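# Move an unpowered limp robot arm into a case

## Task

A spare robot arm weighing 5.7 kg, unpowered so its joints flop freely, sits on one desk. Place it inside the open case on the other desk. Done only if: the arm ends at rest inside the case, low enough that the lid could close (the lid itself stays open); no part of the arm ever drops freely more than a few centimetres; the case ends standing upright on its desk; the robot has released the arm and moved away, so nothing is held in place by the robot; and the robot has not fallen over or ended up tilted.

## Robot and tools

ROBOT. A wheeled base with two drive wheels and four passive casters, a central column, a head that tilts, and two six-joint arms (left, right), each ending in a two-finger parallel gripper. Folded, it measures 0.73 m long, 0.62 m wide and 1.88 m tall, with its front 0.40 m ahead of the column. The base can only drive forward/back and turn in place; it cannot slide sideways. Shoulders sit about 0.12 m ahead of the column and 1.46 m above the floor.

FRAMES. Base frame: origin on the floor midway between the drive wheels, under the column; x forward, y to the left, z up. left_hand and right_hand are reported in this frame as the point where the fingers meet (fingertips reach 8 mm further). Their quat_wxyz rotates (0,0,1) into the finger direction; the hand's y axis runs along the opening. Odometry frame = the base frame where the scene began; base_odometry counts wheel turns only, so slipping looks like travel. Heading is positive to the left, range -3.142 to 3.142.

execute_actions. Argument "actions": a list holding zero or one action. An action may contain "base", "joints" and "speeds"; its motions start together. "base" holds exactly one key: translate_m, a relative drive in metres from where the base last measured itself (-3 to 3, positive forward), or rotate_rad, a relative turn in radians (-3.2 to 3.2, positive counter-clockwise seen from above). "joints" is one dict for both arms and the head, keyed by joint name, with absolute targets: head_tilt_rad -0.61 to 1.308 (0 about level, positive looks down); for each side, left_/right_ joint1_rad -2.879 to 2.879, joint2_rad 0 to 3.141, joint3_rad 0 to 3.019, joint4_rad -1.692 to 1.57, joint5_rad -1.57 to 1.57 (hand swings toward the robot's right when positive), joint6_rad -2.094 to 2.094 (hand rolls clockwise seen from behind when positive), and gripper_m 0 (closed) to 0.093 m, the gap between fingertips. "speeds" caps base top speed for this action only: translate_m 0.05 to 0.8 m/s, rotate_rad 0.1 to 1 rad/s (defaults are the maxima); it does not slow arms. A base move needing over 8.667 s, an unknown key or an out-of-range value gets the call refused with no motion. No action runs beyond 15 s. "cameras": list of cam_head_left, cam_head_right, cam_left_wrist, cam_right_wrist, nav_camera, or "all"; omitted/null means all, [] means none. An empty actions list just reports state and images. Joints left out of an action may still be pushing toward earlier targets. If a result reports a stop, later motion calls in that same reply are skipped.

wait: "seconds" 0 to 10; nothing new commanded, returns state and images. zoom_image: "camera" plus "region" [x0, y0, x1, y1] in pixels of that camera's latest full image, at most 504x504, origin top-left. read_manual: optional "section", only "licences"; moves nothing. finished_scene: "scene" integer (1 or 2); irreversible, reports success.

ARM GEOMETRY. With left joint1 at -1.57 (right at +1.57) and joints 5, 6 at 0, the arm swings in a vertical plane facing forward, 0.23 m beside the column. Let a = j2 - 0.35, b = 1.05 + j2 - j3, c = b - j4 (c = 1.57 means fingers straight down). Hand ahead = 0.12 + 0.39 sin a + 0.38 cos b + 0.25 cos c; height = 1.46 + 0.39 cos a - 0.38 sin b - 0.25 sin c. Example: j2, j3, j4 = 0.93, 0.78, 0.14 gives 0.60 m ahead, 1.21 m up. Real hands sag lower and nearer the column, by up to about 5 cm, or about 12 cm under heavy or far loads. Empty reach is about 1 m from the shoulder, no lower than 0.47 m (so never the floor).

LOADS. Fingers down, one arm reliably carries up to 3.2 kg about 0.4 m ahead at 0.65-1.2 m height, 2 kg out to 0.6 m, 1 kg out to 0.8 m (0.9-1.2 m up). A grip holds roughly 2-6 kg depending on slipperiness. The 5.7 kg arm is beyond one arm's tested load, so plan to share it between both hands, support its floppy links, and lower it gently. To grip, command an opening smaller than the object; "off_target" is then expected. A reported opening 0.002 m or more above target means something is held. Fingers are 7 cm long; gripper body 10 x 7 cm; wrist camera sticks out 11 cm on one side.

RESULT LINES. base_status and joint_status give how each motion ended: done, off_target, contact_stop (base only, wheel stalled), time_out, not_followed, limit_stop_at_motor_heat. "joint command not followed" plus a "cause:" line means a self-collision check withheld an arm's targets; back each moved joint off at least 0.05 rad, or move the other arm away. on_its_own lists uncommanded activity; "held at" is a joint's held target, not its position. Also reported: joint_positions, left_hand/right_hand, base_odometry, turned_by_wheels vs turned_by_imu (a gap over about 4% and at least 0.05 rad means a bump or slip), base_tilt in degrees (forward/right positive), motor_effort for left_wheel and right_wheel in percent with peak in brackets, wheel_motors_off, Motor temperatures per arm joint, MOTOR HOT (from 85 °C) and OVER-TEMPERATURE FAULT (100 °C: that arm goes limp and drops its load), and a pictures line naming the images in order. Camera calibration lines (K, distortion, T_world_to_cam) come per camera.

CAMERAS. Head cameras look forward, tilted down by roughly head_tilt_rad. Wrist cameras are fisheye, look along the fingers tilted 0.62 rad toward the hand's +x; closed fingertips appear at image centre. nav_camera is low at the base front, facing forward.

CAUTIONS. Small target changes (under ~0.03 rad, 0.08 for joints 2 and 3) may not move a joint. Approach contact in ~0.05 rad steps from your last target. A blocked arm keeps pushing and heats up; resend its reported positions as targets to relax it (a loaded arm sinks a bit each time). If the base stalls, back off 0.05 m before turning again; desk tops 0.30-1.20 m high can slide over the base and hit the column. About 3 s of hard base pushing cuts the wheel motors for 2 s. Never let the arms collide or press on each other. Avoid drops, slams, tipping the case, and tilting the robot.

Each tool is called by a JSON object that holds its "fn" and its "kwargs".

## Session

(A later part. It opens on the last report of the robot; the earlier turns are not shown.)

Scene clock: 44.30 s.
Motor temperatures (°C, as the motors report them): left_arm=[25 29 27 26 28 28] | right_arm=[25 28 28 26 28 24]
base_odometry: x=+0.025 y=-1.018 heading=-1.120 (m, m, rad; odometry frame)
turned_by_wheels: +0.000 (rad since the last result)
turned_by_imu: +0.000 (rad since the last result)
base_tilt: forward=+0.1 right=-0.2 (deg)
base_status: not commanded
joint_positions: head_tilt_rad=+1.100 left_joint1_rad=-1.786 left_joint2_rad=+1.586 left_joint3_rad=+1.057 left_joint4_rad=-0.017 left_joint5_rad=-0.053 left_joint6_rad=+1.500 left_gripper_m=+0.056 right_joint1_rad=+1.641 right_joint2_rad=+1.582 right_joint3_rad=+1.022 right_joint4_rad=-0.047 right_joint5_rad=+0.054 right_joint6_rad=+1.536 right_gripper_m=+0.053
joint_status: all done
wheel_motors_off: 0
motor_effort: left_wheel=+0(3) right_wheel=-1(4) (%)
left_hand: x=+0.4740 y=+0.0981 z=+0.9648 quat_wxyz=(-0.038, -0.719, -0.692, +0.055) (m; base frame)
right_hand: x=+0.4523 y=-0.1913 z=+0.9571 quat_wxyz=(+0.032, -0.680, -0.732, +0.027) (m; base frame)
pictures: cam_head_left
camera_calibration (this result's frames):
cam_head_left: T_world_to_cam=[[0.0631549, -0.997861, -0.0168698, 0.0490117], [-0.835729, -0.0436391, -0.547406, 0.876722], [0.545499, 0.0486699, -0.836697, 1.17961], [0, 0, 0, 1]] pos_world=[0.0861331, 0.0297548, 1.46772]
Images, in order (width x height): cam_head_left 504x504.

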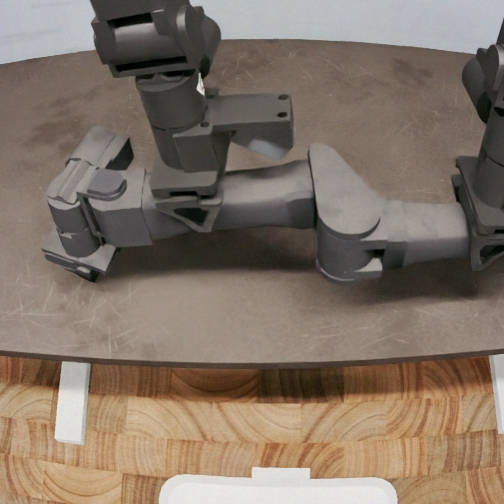

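{"fn": "execute_actions", "kwargs": {"actions": [{"joints":{"right_joint2_rad":0.9,"right_joint3_rad":0.75,"right_joint4_rad":-0.2,"left_joint2_rad":0.92,"left_joint3_rad":0.75,"left_joint4_rad":-0.17}}], "cameras": ["cam_head_left"]}}

{"fn": "execute_actions", "kwargs": {"actions": [{"base":{"translate_m":-0.9},"speeds":{"translate_m":0.35},"joints":{"right_joint2_rad":0.75,"right_joint3_rad":0.62,"right_joint4_rad":-0.3,"left_joint2_rad":0.68,"left_joint3_rad":0.66,"left_joint4_rad":-0.38,"head_tilt_rad":0.5}}], "cameras": []}}

{"fn": "execute_actions", "kwargs": {"actions": [{"base":{"rotate_rad":-2.9},"speeds":{"rotate_rad":0.5}}], "cameras": ["cam_head_left","nav_camera"]}}

Scene clock: 48.33 s.
Motor temperatures (°C, as the motors report them): left_arm=[25 30 27 26 28 28] | right_arm=[25 28 28 26 28 24]
base_odometry: x=+0.025 y=-1.018 heading=-1.120 (m, m, rad; odometry frame)
turned_by_wheels: +0.000 (rad since the last result)
turned_by_imu: -0.001 (rad since the last result)
base_tilt: forward=+0.1 right=-0.2 (deg)
base_status: not commanded
joint_positions: head_tilt_rad=+1.100 left_joint1_rad=-1.830 left_joint2_rad=+1.032 left_joint3_rad=+0.728 left_joint4_rad=-0.176 left_joint5_rad=-0.013 left_joint6_rad=+1.464 left_gripper_m=+0.055 right_joint1_rad=+1.666 right_joint2_rad=+1.038 right_joint3_rad=+0.705 right_joint4_rad=-0.208 right_joint5_rad=+0.047 right_joint6_rad=+1.529 right_gripper_m=+0.053
joint_status: all done
wheel_motors_off: 0
motor_effort: left_wheel=-1(5) right_wheel=-1(5) (%)
left_hand: x=+0.4538 y=+0.1066 z=+1.1486 quat_wxyz=(-0.088, -0.709, -0.696, +0.065) (m; base frame)
right_hand: x=+0.4372 y=-0.1897 z=+1.1331 quat_wxyz=(+0.018, -0.674, -0.738, -0.007) (m; base frame)
pictures: cam_head_left
camera_calibration (this result's frames):
cam_head_left: T_world_to_cam=[[0.0631549, -0.997861, -0.0168698, 0.0490117], [-0.835729, -0.0436391, -0.547406, 0.876722], [0.545499, 0.0486699, -0.836697, 1.17961], [0, 0, 0, 1]] pos_world=[0.0861331, 0.0297548, 1.46772]
Images, in order (width x height): cam_head_left 504x504.

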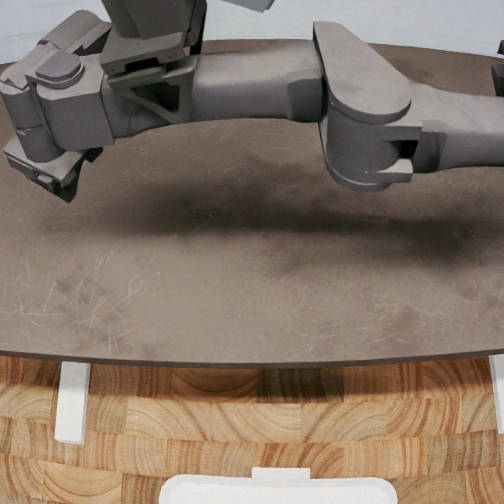

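Scene clock: 52.07 s.
Motor temperatures (°C, as the motors report them): left_arm=[25 30 27 26 30 28] | right_arm=[25 29 28 26 29 24]
base_odometry: x=-0.366 y=-0.207 heading=-1.121 (m, m, rad; odometry frame)
turned_by_wheels: -0.001 (rad since the last result)
turned_by_imu: -0.003 (rad since the last result)
base_tilt: forward=+0.0 right=-0.3 (deg)
base_status: done
joint_positions: head_tilt_rad=+0.518 left_joint1_rad=-1.844 left_joint2_rad=+0.812 left_joint3_rad=+0.622 left_joint4_rad=-0.367 left_joint5_rad=+0.003 left_joint6_rad=+1.439 left_gripper_m=+0.055 right_joint1_rad=+1.686 right_joint2_rad=+0.873 right_joint3_rad=+0.577 right_joint4_rad=-0.304 right_joint5_rad=-0.004 right_joint6_rad=+1.549 right_gripper_m=+0.053
joint_status: all done
wheel_motors_off: 0
motor_effort: left_wheel=-1(34) right_wheel=+1(32) (%)
left_hand: x=+0.4062 y=+0.1176 z=+1.2062 quat_wxyz=(-0.065, -0.705, -0.699, +0.100) (m; base frame)
right_hand: x=+0.3834 y=-0.1791 z=+1.1738 quat_wxyz=(+0.063, -0.676, -0.734, -0.009) (m; base frame)
pictures: none
No camera images: the call's "cameras" was empty. Leave "cameras" out to get every camera's image.

Scene clock: 58.90 s.
Motor temperatures (°C, as the motors report them): left_arm=[26 30 28 26 31 29] | right_arm=[25 29 28 26 31 24]
base_odometry: x=-0.366 y=-0.207 heading=+2.263 (m, m, rad; odometry frame)
turned_by_wheels: -2.899 (rad since the last result)
turned_by_imu: -2.866 (rad since the last result)
base_tilt: forward=+0.0 right=-0.1 (deg)
base_status: done
joint_positions: head_tilt_rad=+0.518 left_joint1_rad=-1.843 left_joint2_rad=+0.812 left_joint3_rad=+0.622 left_joint4_rad=-0.367 left_joint5_rad=+0.002 left_joint6_rad=+1.438 left_gripper_m=+0.055 right_joint1_rad=+1.688 right_joint2_rad=+0.873 right_joint3_rad=+0.578 right_joint4_rad=-0.304 right_joint5_rad=-0.002 right_joint6_rad=+1.550 right_gripper_m=+0.053
joint_status: not commanded
wheel_motors_off: 0
motor_effort: left_wheel=+4(43) right_wheel=-5(32) (%)
left_hand: x=+0.4063 y=+0.1182 z=+1.2061 quat_wxyz=(-0.065, -0.705, -0.699, +0.099) (m; base frame)
right_hand: x=+0.3838 y=-0.1784 z=+1.1739 quat_wxyz=(+0.062, -0.676, -0.734, -0.010) (m; base frame)
pictures: cam_head_left, nav_camera
camera_calibration (this result's frames):
cam_head_left: T_world_to_cam=[[0.06203, -0.997861, 0.0206256, -0.00867497], [-0.397202, -0.0436391, -0.916693, 1.4235], [0.915633, 0.0486699, -0.399059, 0.487136], [0, 0, 0, 1]] pos_world=[0.119916, 0.0297548, 1.49949]
Images, in order (width x height): cam_head_left 504x504, nav_camera 504x504.

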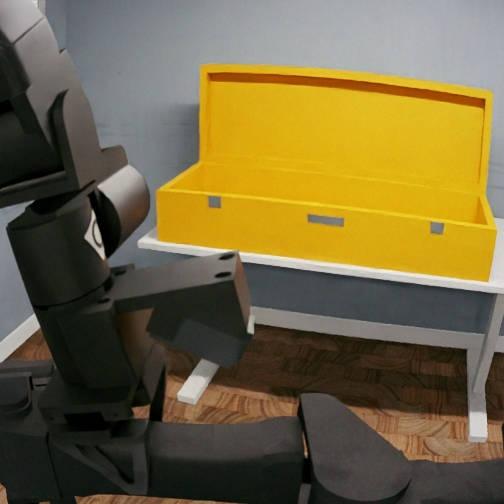

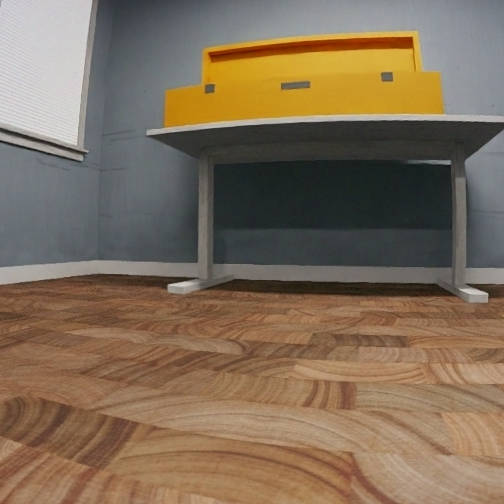

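{"fn": "execute_actions", "kwargs": {"actions": [{"base":{"rotate_rad":0.1}}], "cameras": []}}

{"fn": "execute_actions", "kwargs": {"actions": [{"base":{"translate_m":0.95},"speeds":{"translate_m":0.35}}], "cameras": []}}

{"fn": "execute_actions", "kwargs": {"actions": [{"base":{"rotate_rad":-0.375},"speeds":{"rotate_rad":0.5},"joints":{"head_tilt_rad":0.85}}], "cameras": ["cam_head_left","nav_camera","cam_left_wrist"]}}

Scene clock: 62.17 s.
Motor temperatures (°C, as the motors report them): left_arm=[26 30 28 26 32 29] | right_arm=[25 29 28 26 32 24]
base_odometry: x=-0.366 y=-0.207 heading=+2.362 (m, m, rad; odometry frame)
turned_by_wheels: +0.099 (rad since the last result)
turned_by_imu: +0.098 (rad since the last result)
base_tilt: forward=-0.1 right=-0.3 (deg)
base_status: done
joint_positions: head_tilt_rad=+0.518 left_joint1_rad=-1.843 left_joint2_rad=+0.812 left_joint3_rad=+0.622 left_joint4_rad=-0.367 left_joint5_rad=+0.001 left_joint6_rad=+1.438 left_gripper_m=+0.055 right_joint1_rad=+1.688 right_joint2_rad=+0.873 right_joint3_rad=+0.578 right_joint4_rad=-0.304 right_joint5_rad=-0.002 right_joint6_rad=+1.550 right_gripper_m=+0.053
joint_status: not commanded
wheel_motors_off: 0
motor_effort: left_wheel=-4(19) right_wheel=+4(24) (%)
left_hand: x=+0.4063 y=+0.1184 z=+1.2060 quat_wxyz=(-0.065, -0.705, -0.700, +0.099) (m; base frame)
right_hand: x=+0.3838 y=-0.1783 z=+1.1739 quat_wxyz=(+0.063, -0.676, -0.734, -0.010) (m; base frame)
pictures: none
No camera images: the call's "cameras" was empty. Leave "cameras" out to get every camera's image.

Scene clock: 66.07 s.
Motor temperatures (°C, as the motors report them): left_arm=[26 30 28 26 33 29] | right_arm=[25 29 29 26 32 24]
base_odometry: x=-1.042 y=+0.461 heading=+2.360 (m, m, rad; odometry frame)
turned_by_wheels: -0.002 (rad since the last result)
turned_by_imu: -0.001 (rad since the last result)
base_tilt: forward=+0.0 right=-0.2 (deg)
base_status: done
joint_positions: head_tilt_rad=+0.518 left_joint1_rad=-1.843 left_joint2_rad=+0.812 left_joint3_rad=+0.631 left_joint4_rad=-0.367 left_joint5_rad=-0.001 left_joint6_rad=+1.442 left_gripper_m=+0.055 right_joint1_rad=+1.688 right_joint2_rad=+0.873 right_joint3_rad=+0.585 right_joint4_rad=-0.303 right_joint5_rad=-0.002 right_joint6_rad=+1.551 right_gripper_m=+0.053
joint_status: not commanded
wheel_motors_off: 0
motor_effort: left_wheel=-2(38) right_wheel=+1(59) (%)
left_hand: x=+0.4113 y=+0.1184 z=+1.2069 quat_wxyz=(-0.067, -0.706, -0.699, +0.095) (m; base frame)
right_hand: x=+0.3885 y=-0.1781 z=+1.1744 quat_wxyz=(+0.060, -0.676, -0.734, -0.013) (m; base frame)
pictures: none
No camera images: the call's "cameras" was empty. Leave "cameras" out to get every camera's image.

Scene clock: 67.83 s.
Motor temperatures (°C, as the motors report them): left_arm=[26 30 28 26 33 29] | right_arm=[25 29 29 26 32 24]
base_odometry: x=-1.042 y=+0.461 heading=+1.986 (m, m, rad; odometry frame)
turned_by_wheels: -0.374 (rad since the last result)
turned_by_imu: -0.368 (rad since the last result)
base_tilt: forward=+0.1 right=-0.3 (deg)
base_status: done
joint_positions: head_tilt_rad=+0.851 left_joint1_rad=-1.842 left_joint2_rad=+0.812 left_joint3_rad=+0.631 left_joint4_rad=-0.367 left_joint5_rad=-0.001 left_joint6_rad=+1.442 left_gripper_m=+0.055 right_joint1_rad=+1.688 right_joint2_rad=+0.873 right_joint3_rad=+0.585 right_joint4_rad=-0.303 right_joint5_rad=-0.002 right_joint6_rad=+1.552 right_gripper_m=+0.053
joint_status: all done
wheel_motors_off: 0
motor_effort: left_wheel=+3(31) right_wheel=-3(46) (%)
left_hand: x=+0.4113 y=+0.1184 z=+1.2069 quat_wxyz=(-0.067, -0.706, -0.699, +0.096) (m; base frame)
right_hand: x=+0.3885 y=-0.1781 z=+1.1744 quat_wxyz=(+0.060, -0.677, -0.734, -0.013) (m; base frame)
pictures: cam_head_left, cam_left_wrist, nav_camera
camera_calibration (this result's frames):
cam_head_left: T_world_to_cam=[[0.0653643, -0.997861, -0.000798789, 0.0241518], [-0.675199, -0.0436391, -0.736344, 1.15966], [0.734734, 0.0486699, -0.676607, 0.923606], [0, 0, 0, 1]] pos_world=[0.102818, 0.0297548, 1.47885]
cam_left_wrist: T_world_to_cam=[[-0.999194, 0.01324, 0.0378997, 0.360047], [0.0266644, 0.92461, 0.379981, -0.572266], [-0.0300115, 0.380686, -0.924217, 1.20632], [0, 0, 0, 1]] pos_world=[0.411219, 0.065127, 1.31871]
Images, in order (width x height): cam_head_left 504x504, cam_left_wrist 616x616, nav_camera 504x504.

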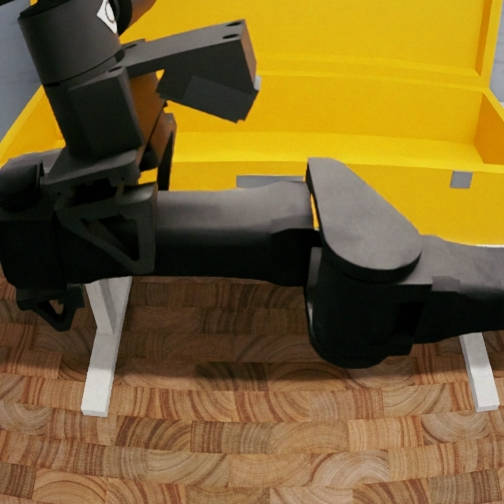

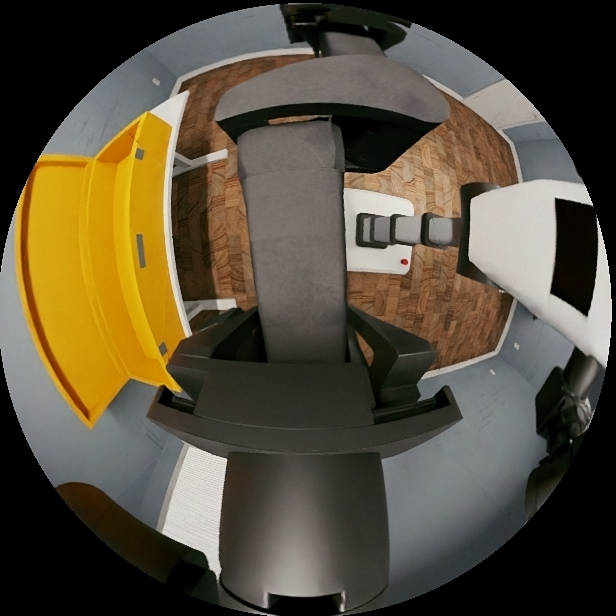

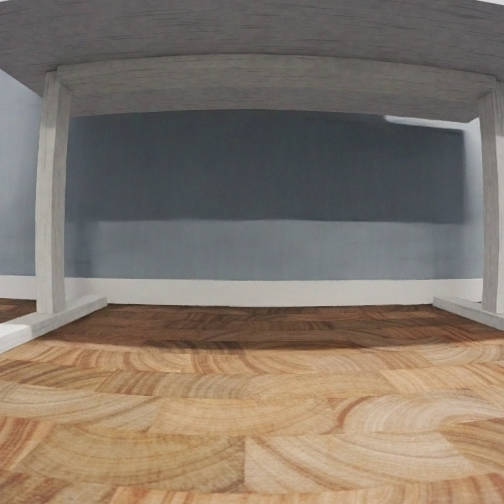

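{"fn": "execute_actions", "kwargs": {"actions": [{"base":{"rotate_rad":-0.1}}], "cameras": []}}

{"fn": "execute_actions", "kwargs": {"actions": [{"base":{"translate_m":0.5},"speeds":{"translate_m":0.1}}], "cameras": []}}

{"fn": "execute_actions", "kwargs": {"actions": [{"base":{"rotate_rad":0.09},"speeds":{"rotate_rad":0.2},"joints":{"head_tilt_rad":1.05}}], "cameras": ["cam_head_left","cam_head_right","cam_right_wrist"]}}

Scene clock: 71.70 s.
Motor temperatures (°C, as the motors report them): left_arm=[26 31 28 26 33 29] | right_arm=[25 29 29 26 33 24]
base_odometry: x=-1.042 y=+0.461 heading=+1.887 (m, m, rad; odometry frame)
turned_by_wheels: -0.099 (rad since the last result)
turned_by_imu: -0.098 (rad since the last result)
base_tilt: forward=-0.1 right=-0.2 (deg)
base_status: done
joint_positions: head_tilt_rad=+0.851 left_joint1_rad=-1.842 left_joint2_rad=+0.812 left_joint3_rad=+0.631 left_joint4_rad=-0.367 left_joint5_rad=+0.000 left_joint6_rad=+1.442 left_gripper_m=+0.055 right_joint1_rad=+1.688 right_joint2_rad=+0.873 right_joint3_rad=+0.585 right_joint4_rad=-0.303 right_joint5_rad=-0.003 right_joint6_rad=+1.552 right_gripper_m=+0.053
joint_status: not commanded
wheel_motors_off: 0
motor_effort: left_wheel=+4(20) right_wheel=-4(33) (%)
left_hand: x=+0.4112 y=+0.1184 z=+1.2070 quat_wxyz=(-0.067, -0.706, -0.699, +0.096) (m; base frame)
right_hand: x=+0.3885 y=-0.1780 z=+1.1744 quat_wxyz=(+0.060, -0.677, -0.734, -0.013) (m; base frame)
pictures: none
No camera images: the call's "cameras" was empty. Leave "cameras" out to get every camera's image.

Scene clock: 77.53 s.
Motor temperatures (°C, as the motors report them): left_arm=[26 31 28 26 34 29] | right_arm=[25 29 29 26 34 24]
base_odometry: x=-1.197 y=+0.936 heading=+1.887 (m, m, rad; odometry frame)
turned_by_wheels: -0.001 (rad since the last result)
turned_by_imu: -0.001 (rad since the last result)
base_tilt: forward=+0.1 right=-0.2 (deg)
base_status: done
joint_positions: head_tilt_rad=+0.852 left_joint1_rad=-1.842 left_joint2_rad=+0.812 left_joint3_rad=+0.631 left_joint4_rad=-0.369 left_joint5_rad=+0.001 left_joint6_rad=+1.441 left_gripper_m=+0.055 right_joint1_rad=+1.688 right_joint2_rad=+0.873 right_joint3_rad=+0.584 right_joint4_rad=-0.303 right_joint5_rad=-0.003 right_joint6_rad=+1.551 right_gripper_m=+0.053
joint_status: not commanded
wheel_motors_off: 0
motor_effort: left_wheel=-1(47) right_wheel=+1(38) (%)
left_hand: x=+0.4111 y=+0.1184 z=+1.2071 quat_wxyz=(-0.067, -0.706, -0.699, +0.096) (m; base frame)
right_hand: x=+0.3879 y=-0.1780 z=+1.1744 quat_wxyz=(+0.060, -0.676, -0.734, -0.012) (m; base frame)
pictures: none
No camera images: the call's "cameras" was empty. Leave "cameras" out to get every camera's image.

Scene clock: 78.57 s.
Motor temperatures (°C, as the motors report them): left_arm=[26 31 28 26 34 29] | right_arm=[25 29 29 26 34 24]
base_odometry: x=-1.197 y=+0.937 heading=+1.975 (m, m, rad; odometry frame)
turned_by_wheels: +0.088 (rad since the last result)
turned_by_imu: +0.087 (rad since the last result)
base_tilt: forward=+0.0 right=-0.3 (deg)
base_status: done
joint_positions: head_tilt_rad=+1.049 left_joint1_rad=-1.842 left_joint2_rad=+0.812 left_joint3_rad=+0.631 left_joint4_rad=-0.369 left_joint5_rad=+0.000 left_joint6_rad=+1.442 left_gripper_m=+0.055 right_joint1_rad=+1.688 right_joint2_rad=+0.873 right_joint3_rad=+0.584 right_joint4_rad=-0.303 right_joint5_rad=-0.003 right_joint6_rad=+1.551 right_gripper_m=+0.053
joint_status: all done
wheel_motors_off: 0
motor_effort: left_wheel=-1(35) right_wheel=+0(30) (%)
left_hand: x=+0.4111 y=+0.1184 z=+1.2071 quat_wxyz=(-0.067, -0.706, -0.699, +0.096) (m; base frame)
right_hand: x=+0.3879 y=-0.1780 z=+1.1744 quat_wxyz=(+0.061, -0.676, -0.734, -0.013) (m; base frame)
pictures: cam_head_left, cam_head_right, cam_right_wrist
camera_calibration (this result's frames):
cam_head_left: T_world_to_cam=[[0.06393, -0.997861, -0.0136415, 0.0440013], [-0.806858, -0.0436391, -0.589132, 0.939537], [0.587277, 0.0486699, -0.807922, 1.1332], [0, 0, 0, 1]] pos_world=[0.0897562, 0.0297548, 1.46965]
cam_head_right: T_world_to_cam=[[0.070142, -0.99737, -0.0182335, -0.0103179], [-0.819638, -0.0472051, -0.570933, 0.911298], [0.568571, 0.0549913, -0.820794, 1.15709], [0, 0, 0, 1]] pos_world=[0.0897735, -0.0309024, 1.46983]
cam_right_wrist: T_world_to_cam=[[-0.994027, -0.0839642, 0.0697187, 0.289204], [-0.0148362, 0.736856, 0.675887, -0.655044], [-0.108123, 0.670815, -0.7337, 1.14436], [0, 0, 0, 1]] pos_world=[0.40149, -0.260699, 1.26219]
Images, in order (width x height): cam_head_left 504x504, cam_head_right 504x504, cam_right_wrist 616x616.

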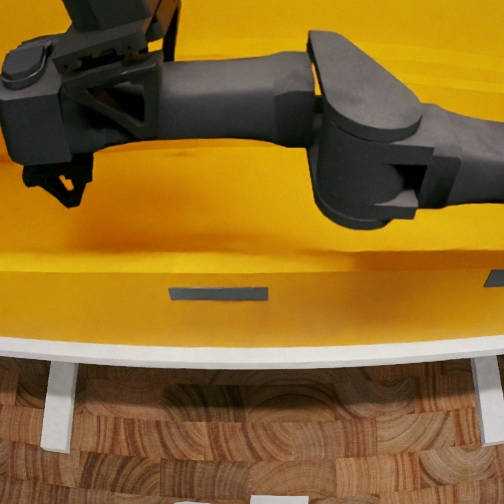

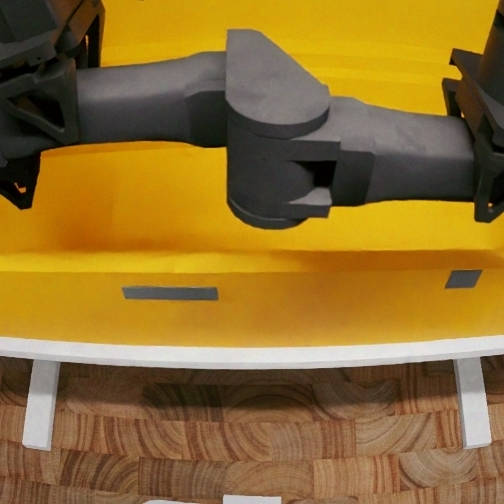

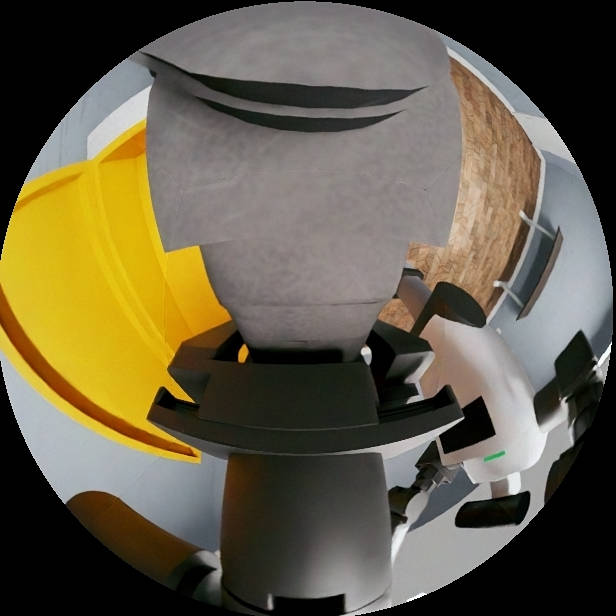

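{"fn": "execute_actions", "kwargs": {"actions": [{"base":{"translate_m":0.125},"speeds":{"translate_m":0.06},"joints":{"left_joint1_rad":-1.74,"right_joint1_rad":1.79}}], "cameras": []}}

{"fn": "execute_actions", "kwargs": {"actions": [{"joints":{"left_joint1_rad":-1.66,"right_joint1_rad":1.85,"right_joint2_rad":1.1,"right_joint3_rad":0.85,"right_joint4_rad":-0.15,"left_joint2_rad":1.1,"left_joint3_rad":0.85,"left_joint4_rad":-0.15}}], "cameras": ["cam_head_left","cam_head_right","cam_right_wrist"]}}

Scene clock: 84.10 s.
Motor temperatures (°C, as the motors report them): left_arm=[26 31 28 26 34 29] | right_arm=[25 29 29 26 34 24]
base_odometry: x=-1.247 y=+1.052 heading=+1.976 (m, m, rad; odometry frame)
turned_by_wheels: +0.001 (rad since the last result)
turned_by_imu: +0.000 (rad since the last result)
base_tilt: forward=+0.0 right=-0.3 (deg)
base_status: done
joint_positions: head_tilt_rad=+1.050 left_joint1_rad=-1.782 left_joint2_rad=+0.801 left_joint3_rad=+0.626 left_joint4_rad=-0.383 left_joint5_rad=-0.019 left_joint6_rad=+1.466 left_gripper_m=+0.055 right_joint1_rad=+1.799 right_joint2_rad=+0.873 right_joint3_rad=+0.582 right_joint4_rad=-0.302 right_joint5_rad=+0.072 right_joint6_rad=+1.610 right_gripper_m=+0.053
joint_status: all done
wheel_motors_off: 0
motor_effort: left_wheel=+1(45) right_wheel=-1(33) (%)
left_hand: x=+0.4110 y=+0.1457 z=+1.2042 quat_wxyz=(-0.042, -0.706, -0.703, +0.071) (m; base frame)
right_hand: x=+0.3847 y=-0.1468 z=+1.1787 quat_wxyz=(+0.066, -0.675, -0.735, -0.019) (m; base frame)
pictures: none
No camera images: the call's "cameras" was empty. Leave "cameras" out to get every camera's image.

Scene clock: 86.40 s.
Motor temperatures (°C, as the motors report them): left_arm=[26 31 28 26 34 29] | right_arm=[25 30 29 26 35 24]
base_odometry: x=-1.247 y=+1.052 heading=+1.976 (m, m, rad; odometry frame)
turned_by_wheels: +0.000 (rad since the last result)
turned_by_imu: +0.000 (rad since the last result)
base_tilt: forward=+0.0 right=-0.2 (deg)
base_status: not commanded
joint_positions: head_tilt_rad=+1.050 left_joint1_rad=-1.688 left_joint2_rad=+1.176 left_joint3_rad=+0.817 left_joint4_rad=-0.177 left_joint5_rad=-0.029 left_joint6_rad=+1.493 left_gripper_m=+0.055 right_joint1_rad=+1.815 right_joint2_rad=+1.250 right_joint3_rad=+0.820 right_joint4_rad=-0.164 right_joint5_rad=+0.108 right_joint6_rad=+1.624 right_gripper_m=+0.053
joint_status: right_joint2_rad time_out (moved +0.377 of +0.227); the others done
wheel_motors_off: 0
on_its_own: right_joint2_rad reads +1.250 and still pushes toward +1.100 since a time_out
motor_effort: left_wheel=+2(7) right_wheel=-3(10) (%)
left_hand: x=+0.4661 y=+0.1699 z=+1.0960 quat_wxyz=(-0.021, -0.700, -0.713, +0.030) (m; base frame)
right_hand: x=+0.4390 y=-0.1183 z=+1.0791 quat_wxyz=(+0.058, -0.677, -0.734, -0.011) (m; base frame)
pictures: cam_head_left, cam_head_right, cam_right_wrist
camera_calibration (this result's frames):
cam_head_left: T_world_to_cam=[[0.0639175, -0.997861, -0.0136996, 0.0440914], [-0.807392, -0.0436391, -0.588399, 0.938435], [0.586543, 0.0486699, -0.808455, 1.13406], [0, 0, 0, 1]] pos_world=[0.0896923, 0.0297548, 1.46961]
cam_head_right: T_world_to_cam=[[0.0701254, -0.99737, -0.0182972, -0.010219], [-0.820157, -0.0472051, -0.570188, 0.910177], [0.567825, 0.0549913, -0.82131, 1.15792], [0, 0, 0, 1]] pos_world=[0.0897098, -0.0309024, 1.46979]
cam_right_wrist: T_world_to_cam=[[-0.994317, -0.081908, 0.0680034, 0.353914], [-0.0150692, 0.740636, 0.671737, -0.628809], [-0.105386, 0.666895, -0.737662, 1.04254], [0, 0, 0, 1]] pos_world=[0.452297, -0.20056, 1.16737]
Images, in order (width x height): cam_head_left 504x504, cam_head_right 504x504, cam_right_wrist 616x616.

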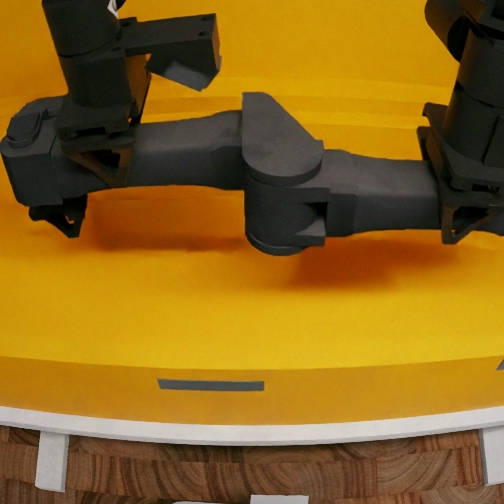

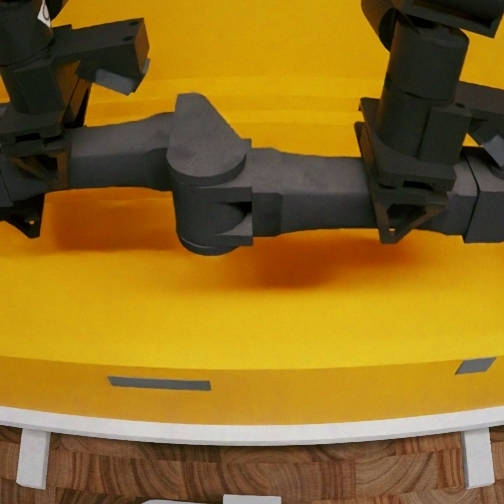

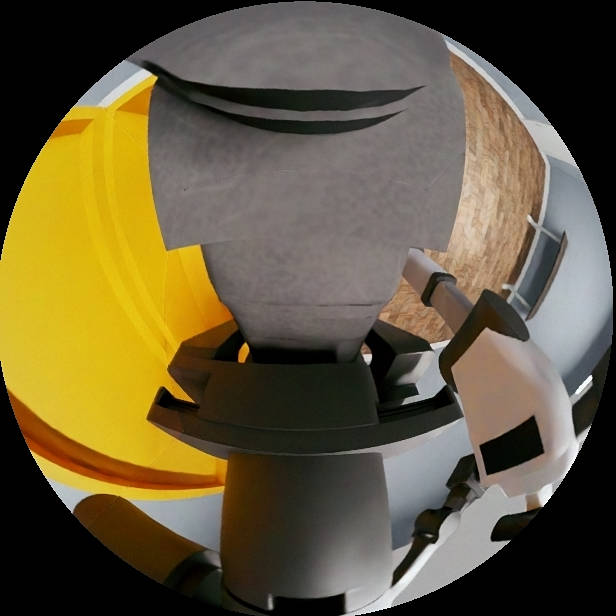

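{"fn": "execute_actions", "kwargs": {"actions": [{"base":{"translate_m":0.03},"speeds":{"translate_m":0.05},"joints":{"right_joint2_rad":1.45,"right_joint3_rad":1.05,"right_joint4_rad":-0.05,"left_joint2_rad":1.48,"left_joint3_rad":1.05,"left_joint4_rad":-0.02,"left_joint1_rad":-1.62}}], "cameras": ["cam_head_left","cam_head_right"]}}

{"fn": "execute_actions", "kwargs": {"actions": [{"joints":{"right_joint2_rad":1.72,"right_joint3_rad":1.25,"right_joint4_rad":0.0,"left_joint2_rad":1.72,"left_joint3_rad":1.28,"left_joint4_rad":0.03}}], "cameras": ["cam_head_left","cam_head_right"]}}

Scene clock: 90.87 s.
Motor temperatures (°C, as the motors report them): left_arm=[26 31 28 26 33 29] | right_arm=[25 30 28 26 38 24]
base_odometry: x=-1.258 y=+1.079 heading=+1.977 (m, m, rad; odometry frame)
turned_by_wheels: +0.001 (rad since the last result)
turned_by_imu: +0.000 (rad since the last result)
base_tilt: forward=+0.1 right=-0.4 (deg)
base_status: done
joint_positions: head_tilt_rad=+1.051 left_joint1_rad=-1.648 left_joint2_rad=+1.560 left_joint3_rad=+1.045 left_joint4_rad=-0.047 left_joint5_rad=-0.035 left_joint6_rad=+1.508 left_gripper_m=+0.055 right_joint1_rad=+1.802 right_joint2_rad=+1.613 right_joint3_rad=+1.053 right_joint4_rad=-0.062 right_joint5_rad=+0.118 right_joint6_rad=+1.632 right_gripper_m=+0.053
joint_status: right_joint2_rad time_out (moved +0.364 of +0.200); the others done
wheel_motors_off: 0
on_its_own: right_joint2_rad reads +1.613 and still pushes toward +1.450 since a time_out
motor_effort: left_wheel=+1(32) right_wheel=+0(34) (%)
left_hand: x=+0.4777 y=+0.1823 z=+0.9644 quat_wxyz=(+0.003, -0.699, -0.715, +0.024) (m; base frame)
right_hand: x=+0.4471 y=-0.1009 z=+0.9564 quat_wxyz=(+0.059, -0.681, -0.730, +0.006) (m; base frame)
pictures: cam_head_left, cam_head_right
camera_calibration (this result's frames):
cam_head_left: T_world_to_cam=[[0.0639143, -0.997861, -0.0137146, 0.0441146], [-0.807531, -0.0436391, -0.588209, 0.93815], [0.586353, 0.0486699, -0.808593, 1.13428], [0, 0, 0, 1]] pos_world=[0.0896758, 0.0297548, 1.4696]
cam_head_right: T_world_to_cam=[[0.0701211, -0.99737, -0.0183137, -0.0101934], [-0.820291, -0.0472051, -0.569996, 0.909887], [0.567632, 0.0549913, -0.821444, 1.15813], [0, 0, 0, 1]] pos_world=[0.0896933, -0.0309024, 1.46979]
Images, in order (width x height): cam_head_left 504x504, cam_head_right 504x504.

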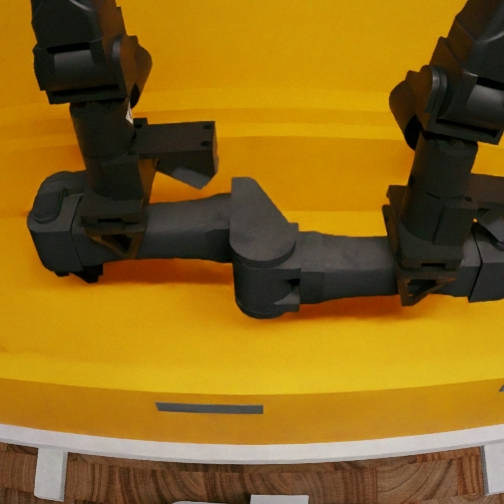

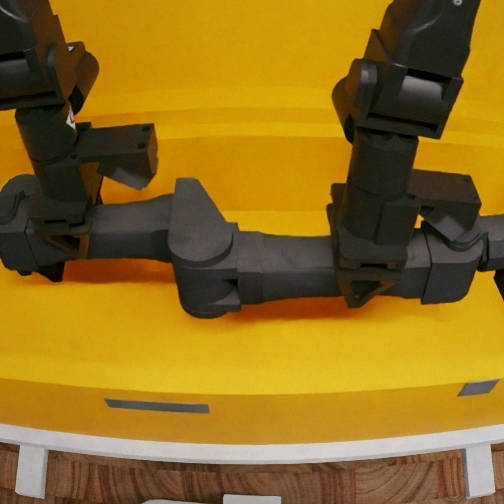

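not run: a stop came earlier in this reply.

{"fn": "execute_actions", "kwargs": {"actions": [{"joints":{"right_joint2_rad":1.72,"right_joint3_rad":1.25,"right_joint4_rad":0.0,"left_joint2_rad":1.72,"left_joint3_rad":1.28,"left_joint4_rad":0.03}}], "cameras": ["cam_head_left"]}}

{"fn": "execute_actions", "kwargs": {"actions": [{"joints":{"right_joint2_rad":1.9,"right_joint3_rad":1.4,"left_joint2_rad":1.9,"left_joint3_rad":1.48,"left_joint4_rad":0.0}}], "cameras": ["cam_head_left","cam_left_wrist"]}}

Scene clock: 93.50 s.
Motor temperatures (°C, as the motors report them): left_arm=[26 31 28 26 32 29] | right_arm=[25 31 28 26 39 24]
base_odometry: x=-1.258 y=+1.079 heading=+1.977 (m, m, rad; odometry frame)
turned_by_wheels: +0.000 (rad since the last result)
turned_by_imu: +0.000 (rad since the last result)
base_tilt: forward=+0.0 right=-0.2 (deg)
base_status: not commanded
joint_positions: head_tilt_rad=+1.051 left_joint1_rad=-1.632 left_joint2_rad=+1.695 left_joint3_rad=+1.232 left_joint4_rad=-0.022 left_joint5_rad=-0.065 left_joint6_rad=+1.559 left_gripper_m=+0.054 right_joint1_rad=+1.781 right_joint2_rad=+1.835 right_joint3_rad=+1.287 right_joint4_rad=+0.022 right_joint5_rad=+0.050 right_joint6_rad=+1.633 right_gripper_m=+0.053
joint_status: all done
wheel_motors_off: 0
motor_effort: left_wheel=+1(2) right_wheel=-1(2) (%)
left_hand: x=+0.5317 y=+0.1933 z=+0.9150 quat_wxyz=(-0.010, -0.713, -0.701, -0.018) (m; base frame)
right_hand: x=+0.4904 y=-0.0827 z=+0.8725 quat_wxyz=(+0.048, -0.690, -0.721, -0.045) (m; base frame)
pictures: cam_head_left
camera_calibration (this result's frames):
cam_head_left: T_world_to_cam=[[0.0639143, -0.997861, -0.0137146, 0.0441146], [-0.807531, -0.0436391, -0.588209, 0.938149], [0.586352, 0.0486699, -0.808593, 1.13428], [0, 0, 0, 1]] pos_world=[0.0896758, 0.0297548, 1.4696]
Images, in order (width x height): cam_head_left 504x504.

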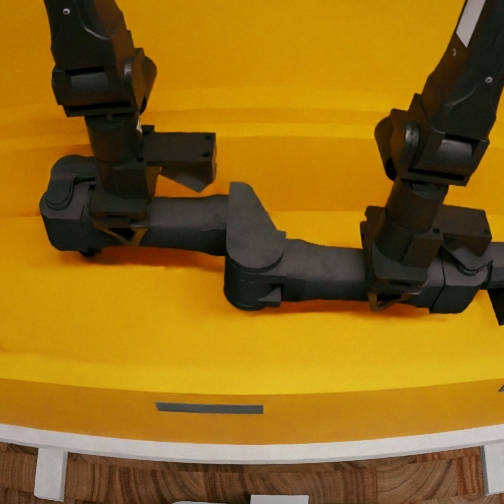

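Scene clock: 95.57 s.
Motor temperatures (°C, as the motors report them): left_arm=[26 31 29 26 32 29] | right_arm=[25 30 28 26 38 24]
base_odometry: x=-1.258 y=+1.079 heading=+1.977 (m, m, rad; odometry frame)
turned_by_wheels: +0.000 (rad since the last result)
turned_by_imu: -0.001 (rad since the last result)
base_tilt: forward=+0.0 right=-0.2 (deg)
base_status: not commanded
joint_positions: head_tilt_rad=+1.051 left_joint1_rad=-1.635 left_joint2_rad=+1.745 left_joint3_rad=+1.338 left_joint4_rad=-0.084 left_joint5_rad=-0.066 left_joint6_rad=+1.576 left_gripper_m=+0.054 right_joint1_rad=+1.775 right_joint2_rad=+1.911 right_joint3_rad=+1.385 right_joint4_rad=+0.018 right_joint5_rad=+0.059 right_joint6_rad=+1.656 right_gripper_m=+0.053
joint_status: left_joint2_rad time_out (moved +0.050 of +0.205); left_joint3_rad time_out (moved +0.106 of +0.248); left_joint4_rad time_out (moved -0.062 of +0.022); the others done
wheel_motors_off: 0
on_its_own: left_joint2_rad reads +1.745 and still pushes toward +1.900 since a time_out; left_joint3_rad reads +1.338 and still pushes toward +1.450 since a time_out; left_joint4_rad reads -0.084 and still pushes toward +0.000 since a time_out
motor_effort: left_wheel=+4(6) right_wheel=+9(10) (%)
left_hand: x=+0.5548 y=+0.1894 z=+0.8980 quat_wxyz=(-0.008, -0.720, -0.694, -0.015) (m; base frame)
right_hand: x=+0.5045 y=-0.0821 z=+0.8427 quat_wxyz=(+0.037, -0.701, -0.711, -0.047) (m; base frame)
pictures: cam_head_left, cam_left_wrist
camera_calibration (this result's frames):
cam_head_left: T_world_to_cam=[[0.0639143, -0.997861, -0.0137146, 0.0441146], [-0.80753, -0.0436391, -0.588209, 0.93815], [0.586353, 0.0486699, -0.808592, 1.13428], [0, 0, 0, 1]] pos_world=[0.0896758, 0.0297548, 1.46961]
cam_left_wrist: T_world_to_cam=[[-0.998809, 0.0346081, -0.0343966, 0.574926], [0.00767973, 0.80765, 0.589612, -0.679855], [0.0481858, 0.588645, -0.806954, 0.709985], [0, 0, 0, 1]] pos_world=[0.545251, 0.111259, 0.993551]
Images, in order (width x height): cam_head_left 504x504, cam_left_wrist 616x616.

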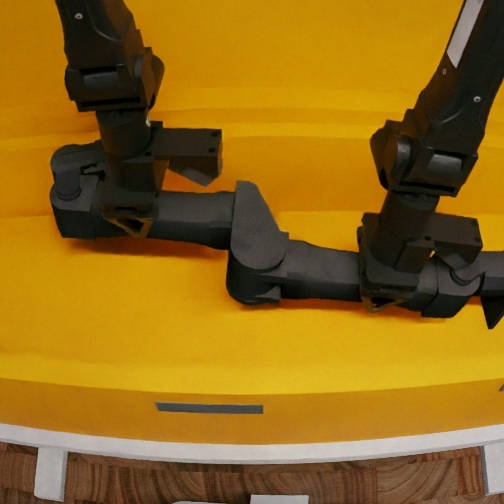

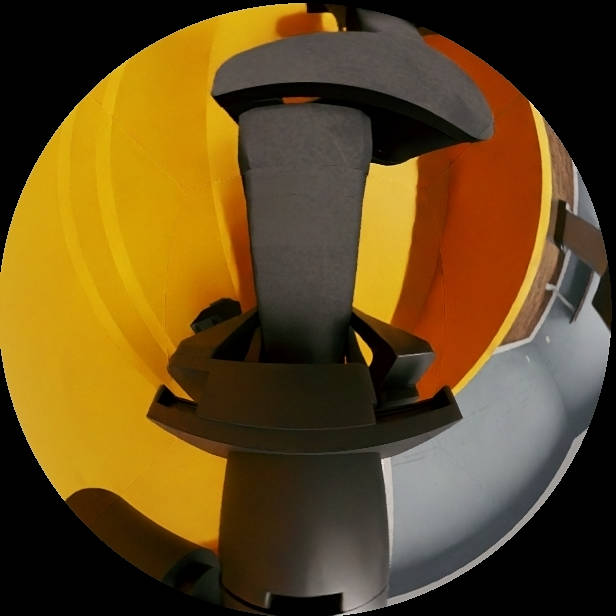

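{"fn": "execute_actions", "kwargs": {"actions": [{"joints":{"left_joint2_rad":1.75,"left_joint3_rad":1.16,"left_joint4_rad":0.06}}], "cameras": ["cam_head_left"]}}

{"fn": "execute_actions", "kwargs": {"actions": [{"joints":{"left_joint2_rad":1.92,"left_joint3_rad":1.26,"left_joint4_rad":0.12}}], "cameras": ["cam_head_left","cam_left_wrist"]}}

Scene clock: 98.13 s.
Motor temperatures (°C, as the motors report them): left_arm=[26 30 29 26 31 29] | right_arm=[26 30 28 26 37 24]
base_odometry: x=-1.258 y=+1.079 heading=+1.977 (m, m, rad; odometry frame)
turned_by_wheels: +0.000 (rad since the last result)
turned_by_imu: -0.001 (rad since the last result)
base_tilt: forward=-0.1 right=-0.2 (deg)
base_status: not commanded
joint_positions: head_tilt_rad=+1.051 left_joint1_rad=-1.605 left_joint2_rad=+1.838 left_joint3_rad=+1.206 left_joint4_rad=+0.073 left_joint5_rad=-0.053 left_joint6_rad=+1.420 left_gripper_m=+0.054 right_joint1_rad=+1.795 right_joint2_rad=+1.950 right_joint3_rad=+1.372 right_joint4_rad=-0.011 right_joint5_rad=+0.073 right_joint6_rad=+1.515 right_gripper_m=+0.053
joint_status: all done
wheel_motors_off: 0
motor_effort: left_wheel=-3(5) right_wheel=+4(9) (%)
left_hand: x=+0.4574 y=+0.2092 z=+0.8614 quat_wxyz=(+0.021, -0.659, -0.752, +0.003) (m; base frame)
right_hand: x=+0.4636 y=-0.0710 z=+0.8309 quat_wxyz=(+0.062, -0.640, -0.765, -0.022) (m; base frame)
pictures: cam_head_left
camera_calibration (this result's frames):
cam_head_left: T_world_to_cam=[[0.0639143, -0.997861, -0.0137146, 0.0441146], [-0.80753, -0.0436391, -0.588209, 0.93815], [0.586353, 0.0486699, -0.808592, 1.13428], [0, 0, 0, 1]] pos_world=[0.0896758, 0.0297548, 1.4696]
Images, in order (width x height): cam_head_left 504x504.

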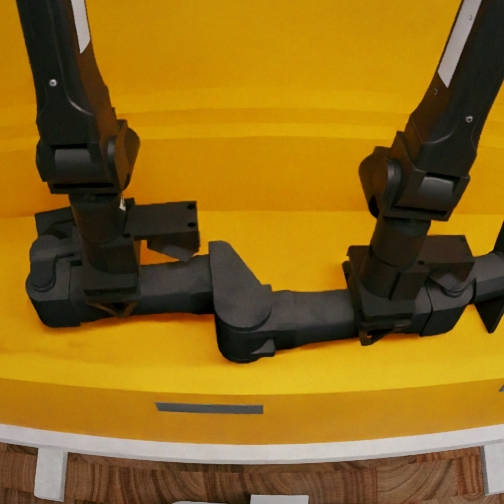

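Scene clock: 98.90 s.
Motor temperatures (°C, as the motors report them): left_arm=[26 30 29 26 31 29] | right_arm=[26 30 28 26 38 24]
base_odometry: x=-1.258 y=+1.079 heading=+1.977 (m, m, rad; odometry frame)
turned_by_wheels: +0.000 (rad since the last result)
turned_by_imu: +0.000 (rad since the last result)
base_tilt: forward=+0.1 right=-0.2 (deg)
base_status: not commanded
joint_positions: head_tilt_rad=+1.051 left_joint1_rad=-1.609 left_joint2_rad=+1.934 left_joint3_rad=+1.282 left_joint4_rad=+0.110 left_joint5_rad=-0.047 left_joint6_rad=+1.422 left_gripper_m=+0.054 right_joint1_rad=+1.799 right_joint2_rad=+1.987 right_joint3_rad=+1.396 right_joint4_rad=+0.003 right_joint5_rad=+0.134 right_joint6_rad=+1.526 right_gripper_m=+0.053
joint_status: all done
wheel_motors_off: 0
motor_effort: left_wheel=-2(3) right_wheel=+2(4) (%)
left_hand: x=+0.4546 y=+0.2046 z=+0.8253 quat_wxyz=(+0.012, -0.660, -0.751, +0.001) (m; base frame)
right_hand: x=+0.4591 y=-0.0762 z=+0.8169 quat_wxyz=(+0.041, -0.644, -0.764, -0.003) (m; base frame)
pictures: cam_head_left, cam_left_wrist
camera_calibration (this result's frames):
cam_head_left: T_world_to_cam=[[0.0639143, -0.997861, -0.0137146, 0.0441146], [-0.807531, -0.0436391, -0.588209, 0.93815], [0.586353, 0.0486699, -0.808592, 1.13428], [0, 0, 0, 1]] pos_world=[0.0896758, 0.0297548, 1.4696]
cam_left_wrist: T_world_to_cam=[[-0.991421, -0.12981, 0.0152988, 0.461067], [-0.0953185, 0.798106, 0.594929, -0.604189], [-0.089438, 0.588367, -0.803633, 0.707108], [0, 0, 0, 1]] pos_world=[0.462763, 0.126019, 0.920651]
Images, in order (width x height): cam_head_left 504x504, cam_left_wrist 616x616.

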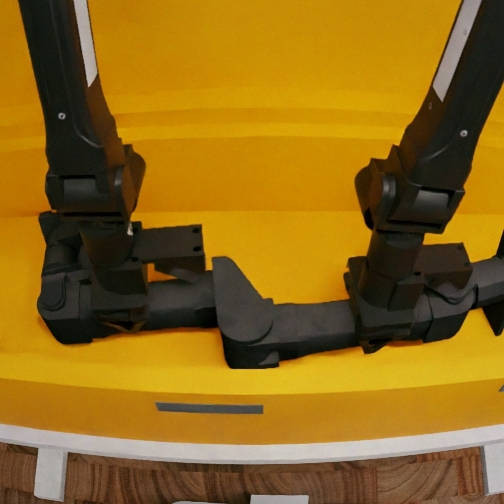

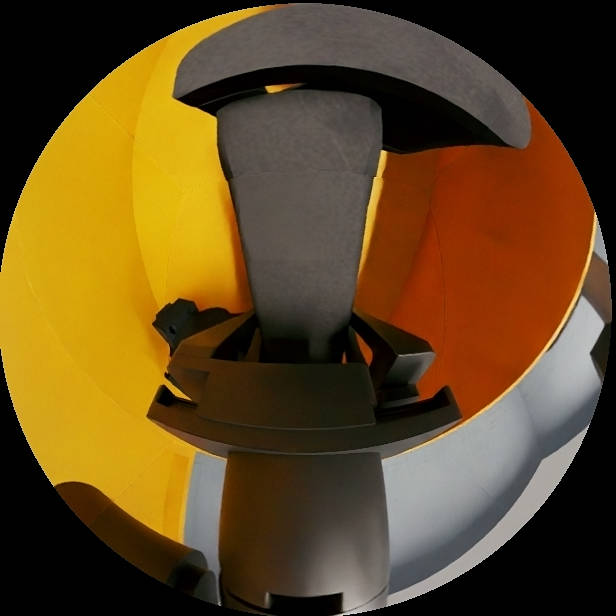

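Working; it's laying away. Finish lowering.

{"fn": "execute_actions", "kwargs": {"actions": [{"joints":{"left_joint2_rad":2.06,"left_joint3_rad":1.4,"left_joint4_rad":0.1,"right_joint2_rad":2.03,"right_joint3_rad":1.47}}], "cameras": ["cam_head_left"]}}

{"fn": "execute_actions", "kwargs": {"actions": [{"joints":{"left_joint2_rad":2.12,"left_joint3_rad":1.44,"right_joint2_rad":2.08,"right_joint3_rad":1.49}}], "cameras": ["cam_head_left"]}}

Scene clock: 100.97 s.
Motor temperatures (°C, as the motors report them): left_arm=[26 30 28 26 31 29] | right_arm=[26 30 28 26 43 24]
base_odometry: x=-1.258 y=+1.079 heading=+1.977 (m, m, rad; odometry frame)
turned_by_wheels: +0.000 (rad since the last result)
turned_by_imu: +0.000 (rad since the last result)
base_tilt: forward=+0.0 right=-0.2 (deg)
base_status: not commanded
joint_positions: head_tilt_rad=+1.051 left_joint1_rad=-1.612 left_joint2_rad=+2.038 left_joint3_rad=+1.389 left_joint4_rad=+0.095 left_joint5_rad=-0.054 left_joint6_rad=+1.438 left_gripper_m=+0.054 right_joint1_rad=+1.809 right_joint2_rad=+2.040 right_joint3_rad=+1.438 right_joint4_rad=+0.000 right_joint5_rad=+0.198 right_joint6_rad=+1.555 right_gripper_m=+0.053
joint_status: all done
wheel_motors_off: 0
motor_effort: left_wheel=+0(5) right_wheel=+4(10) (%)
left_hand: x=+0.4505 y=+0.2025 z=+0.7855 quat_wxyz=(+0.017, -0.667, -0.745, +0.003) (m; base frame)
right_hand: x=+0.4497 y=-0.0768 z=+0.7982 quat_wxyz=(+0.025, -0.652, -0.758, +0.021) (m; base frame)
pictures: cam_head_left
camera_calibration (this result's frames):
cam_head_left: T_world_to_cam=[[0.0639143, -0.997861, -0.0137146, 0.0441146], [-0.807531, -0.0436391, -0.588209, 0.93815], [0.586353, 0.0486699, -0.808593, 1.13428], [0, 0, 0, 1]] pos_world=[0.0896758, 0.0297548, 1.4696]
Images, in order (width x height): cam_head_left 504x504.

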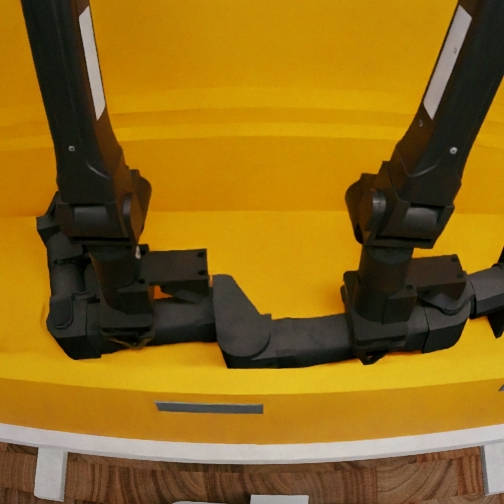

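Scene clock: 101.53 s.
Motor temperatures (°C, as the motors report them): left_arm=[26 30 28 26 31 29] | right_arm=[26 30 28 26 45 24]
base_odometry: x=-1.258 y=+1.079 heading=+1.977 (m, m, rad; odometry frame)
turned_by_wheels: +0.000 (rad since the last result)
turned_by_imu: +0.000 (rad since the last result)
base_tilt: forward=+0.1 right=-0.2 (deg)
base_status: not commanded
joint_positions: head_tilt_rad=+1.051 left_joint1_rad=-1.612 left_joint2_rad=+2.039 left_joint3_rad=+1.394 left_joint4_rad=+0.088 left_joint5_rad=-0.054 left_joint6_rad=+1.438 left_gripper_m=+0.054 right_joint1_rad=+1.809 right_joint2_rad=+2.042 right_joint3_rad=+1.438 right_joint4_rad=+0.000 right_joint5_rad=+0.198 right_joint6_rad=+1.555 right_gripper_m=+0.053
joint_status: all done
wheel_motors_off: 0
motor_effort: left_wheel=+1(1) right_wheel=+4(3) (%)
left_hand: x=+0.4509 y=+0.2025 z=+0.7848 quat_wxyz=(+0.019, -0.667, -0.745, +0.004) (m; base frame)
right_hand: x=+0.4487 y=-0.0769 z=+0.7975 quat_wxyz=(+0.025, -0.652, -0.758, +0.022) (m; base frame)
pictures: cam_head_left
camera_calibration (this result's frames):
cam_head_left: T_world_to_cam=[[0.0639143, -0.997861, -0.0137146, 0.0441146], [-0.807531, -0.0436391, -0.588209, 0.93815], [0.586353, 0.0486699, -0.808593, 1.13428], [0, 0, 0, 1]] pos_world=[0.0896758, 0.0297548, 1.4696]
Images, in order (width x height): cam_head_left 504x504.

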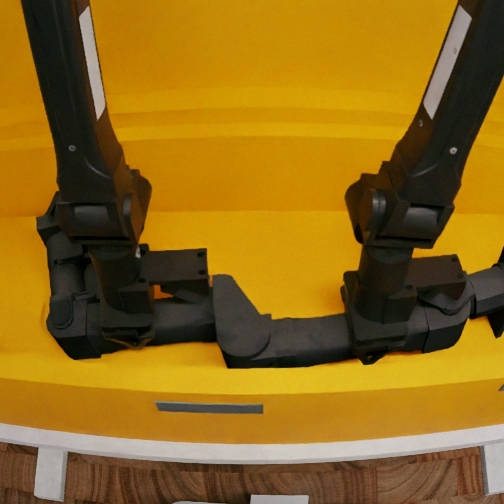

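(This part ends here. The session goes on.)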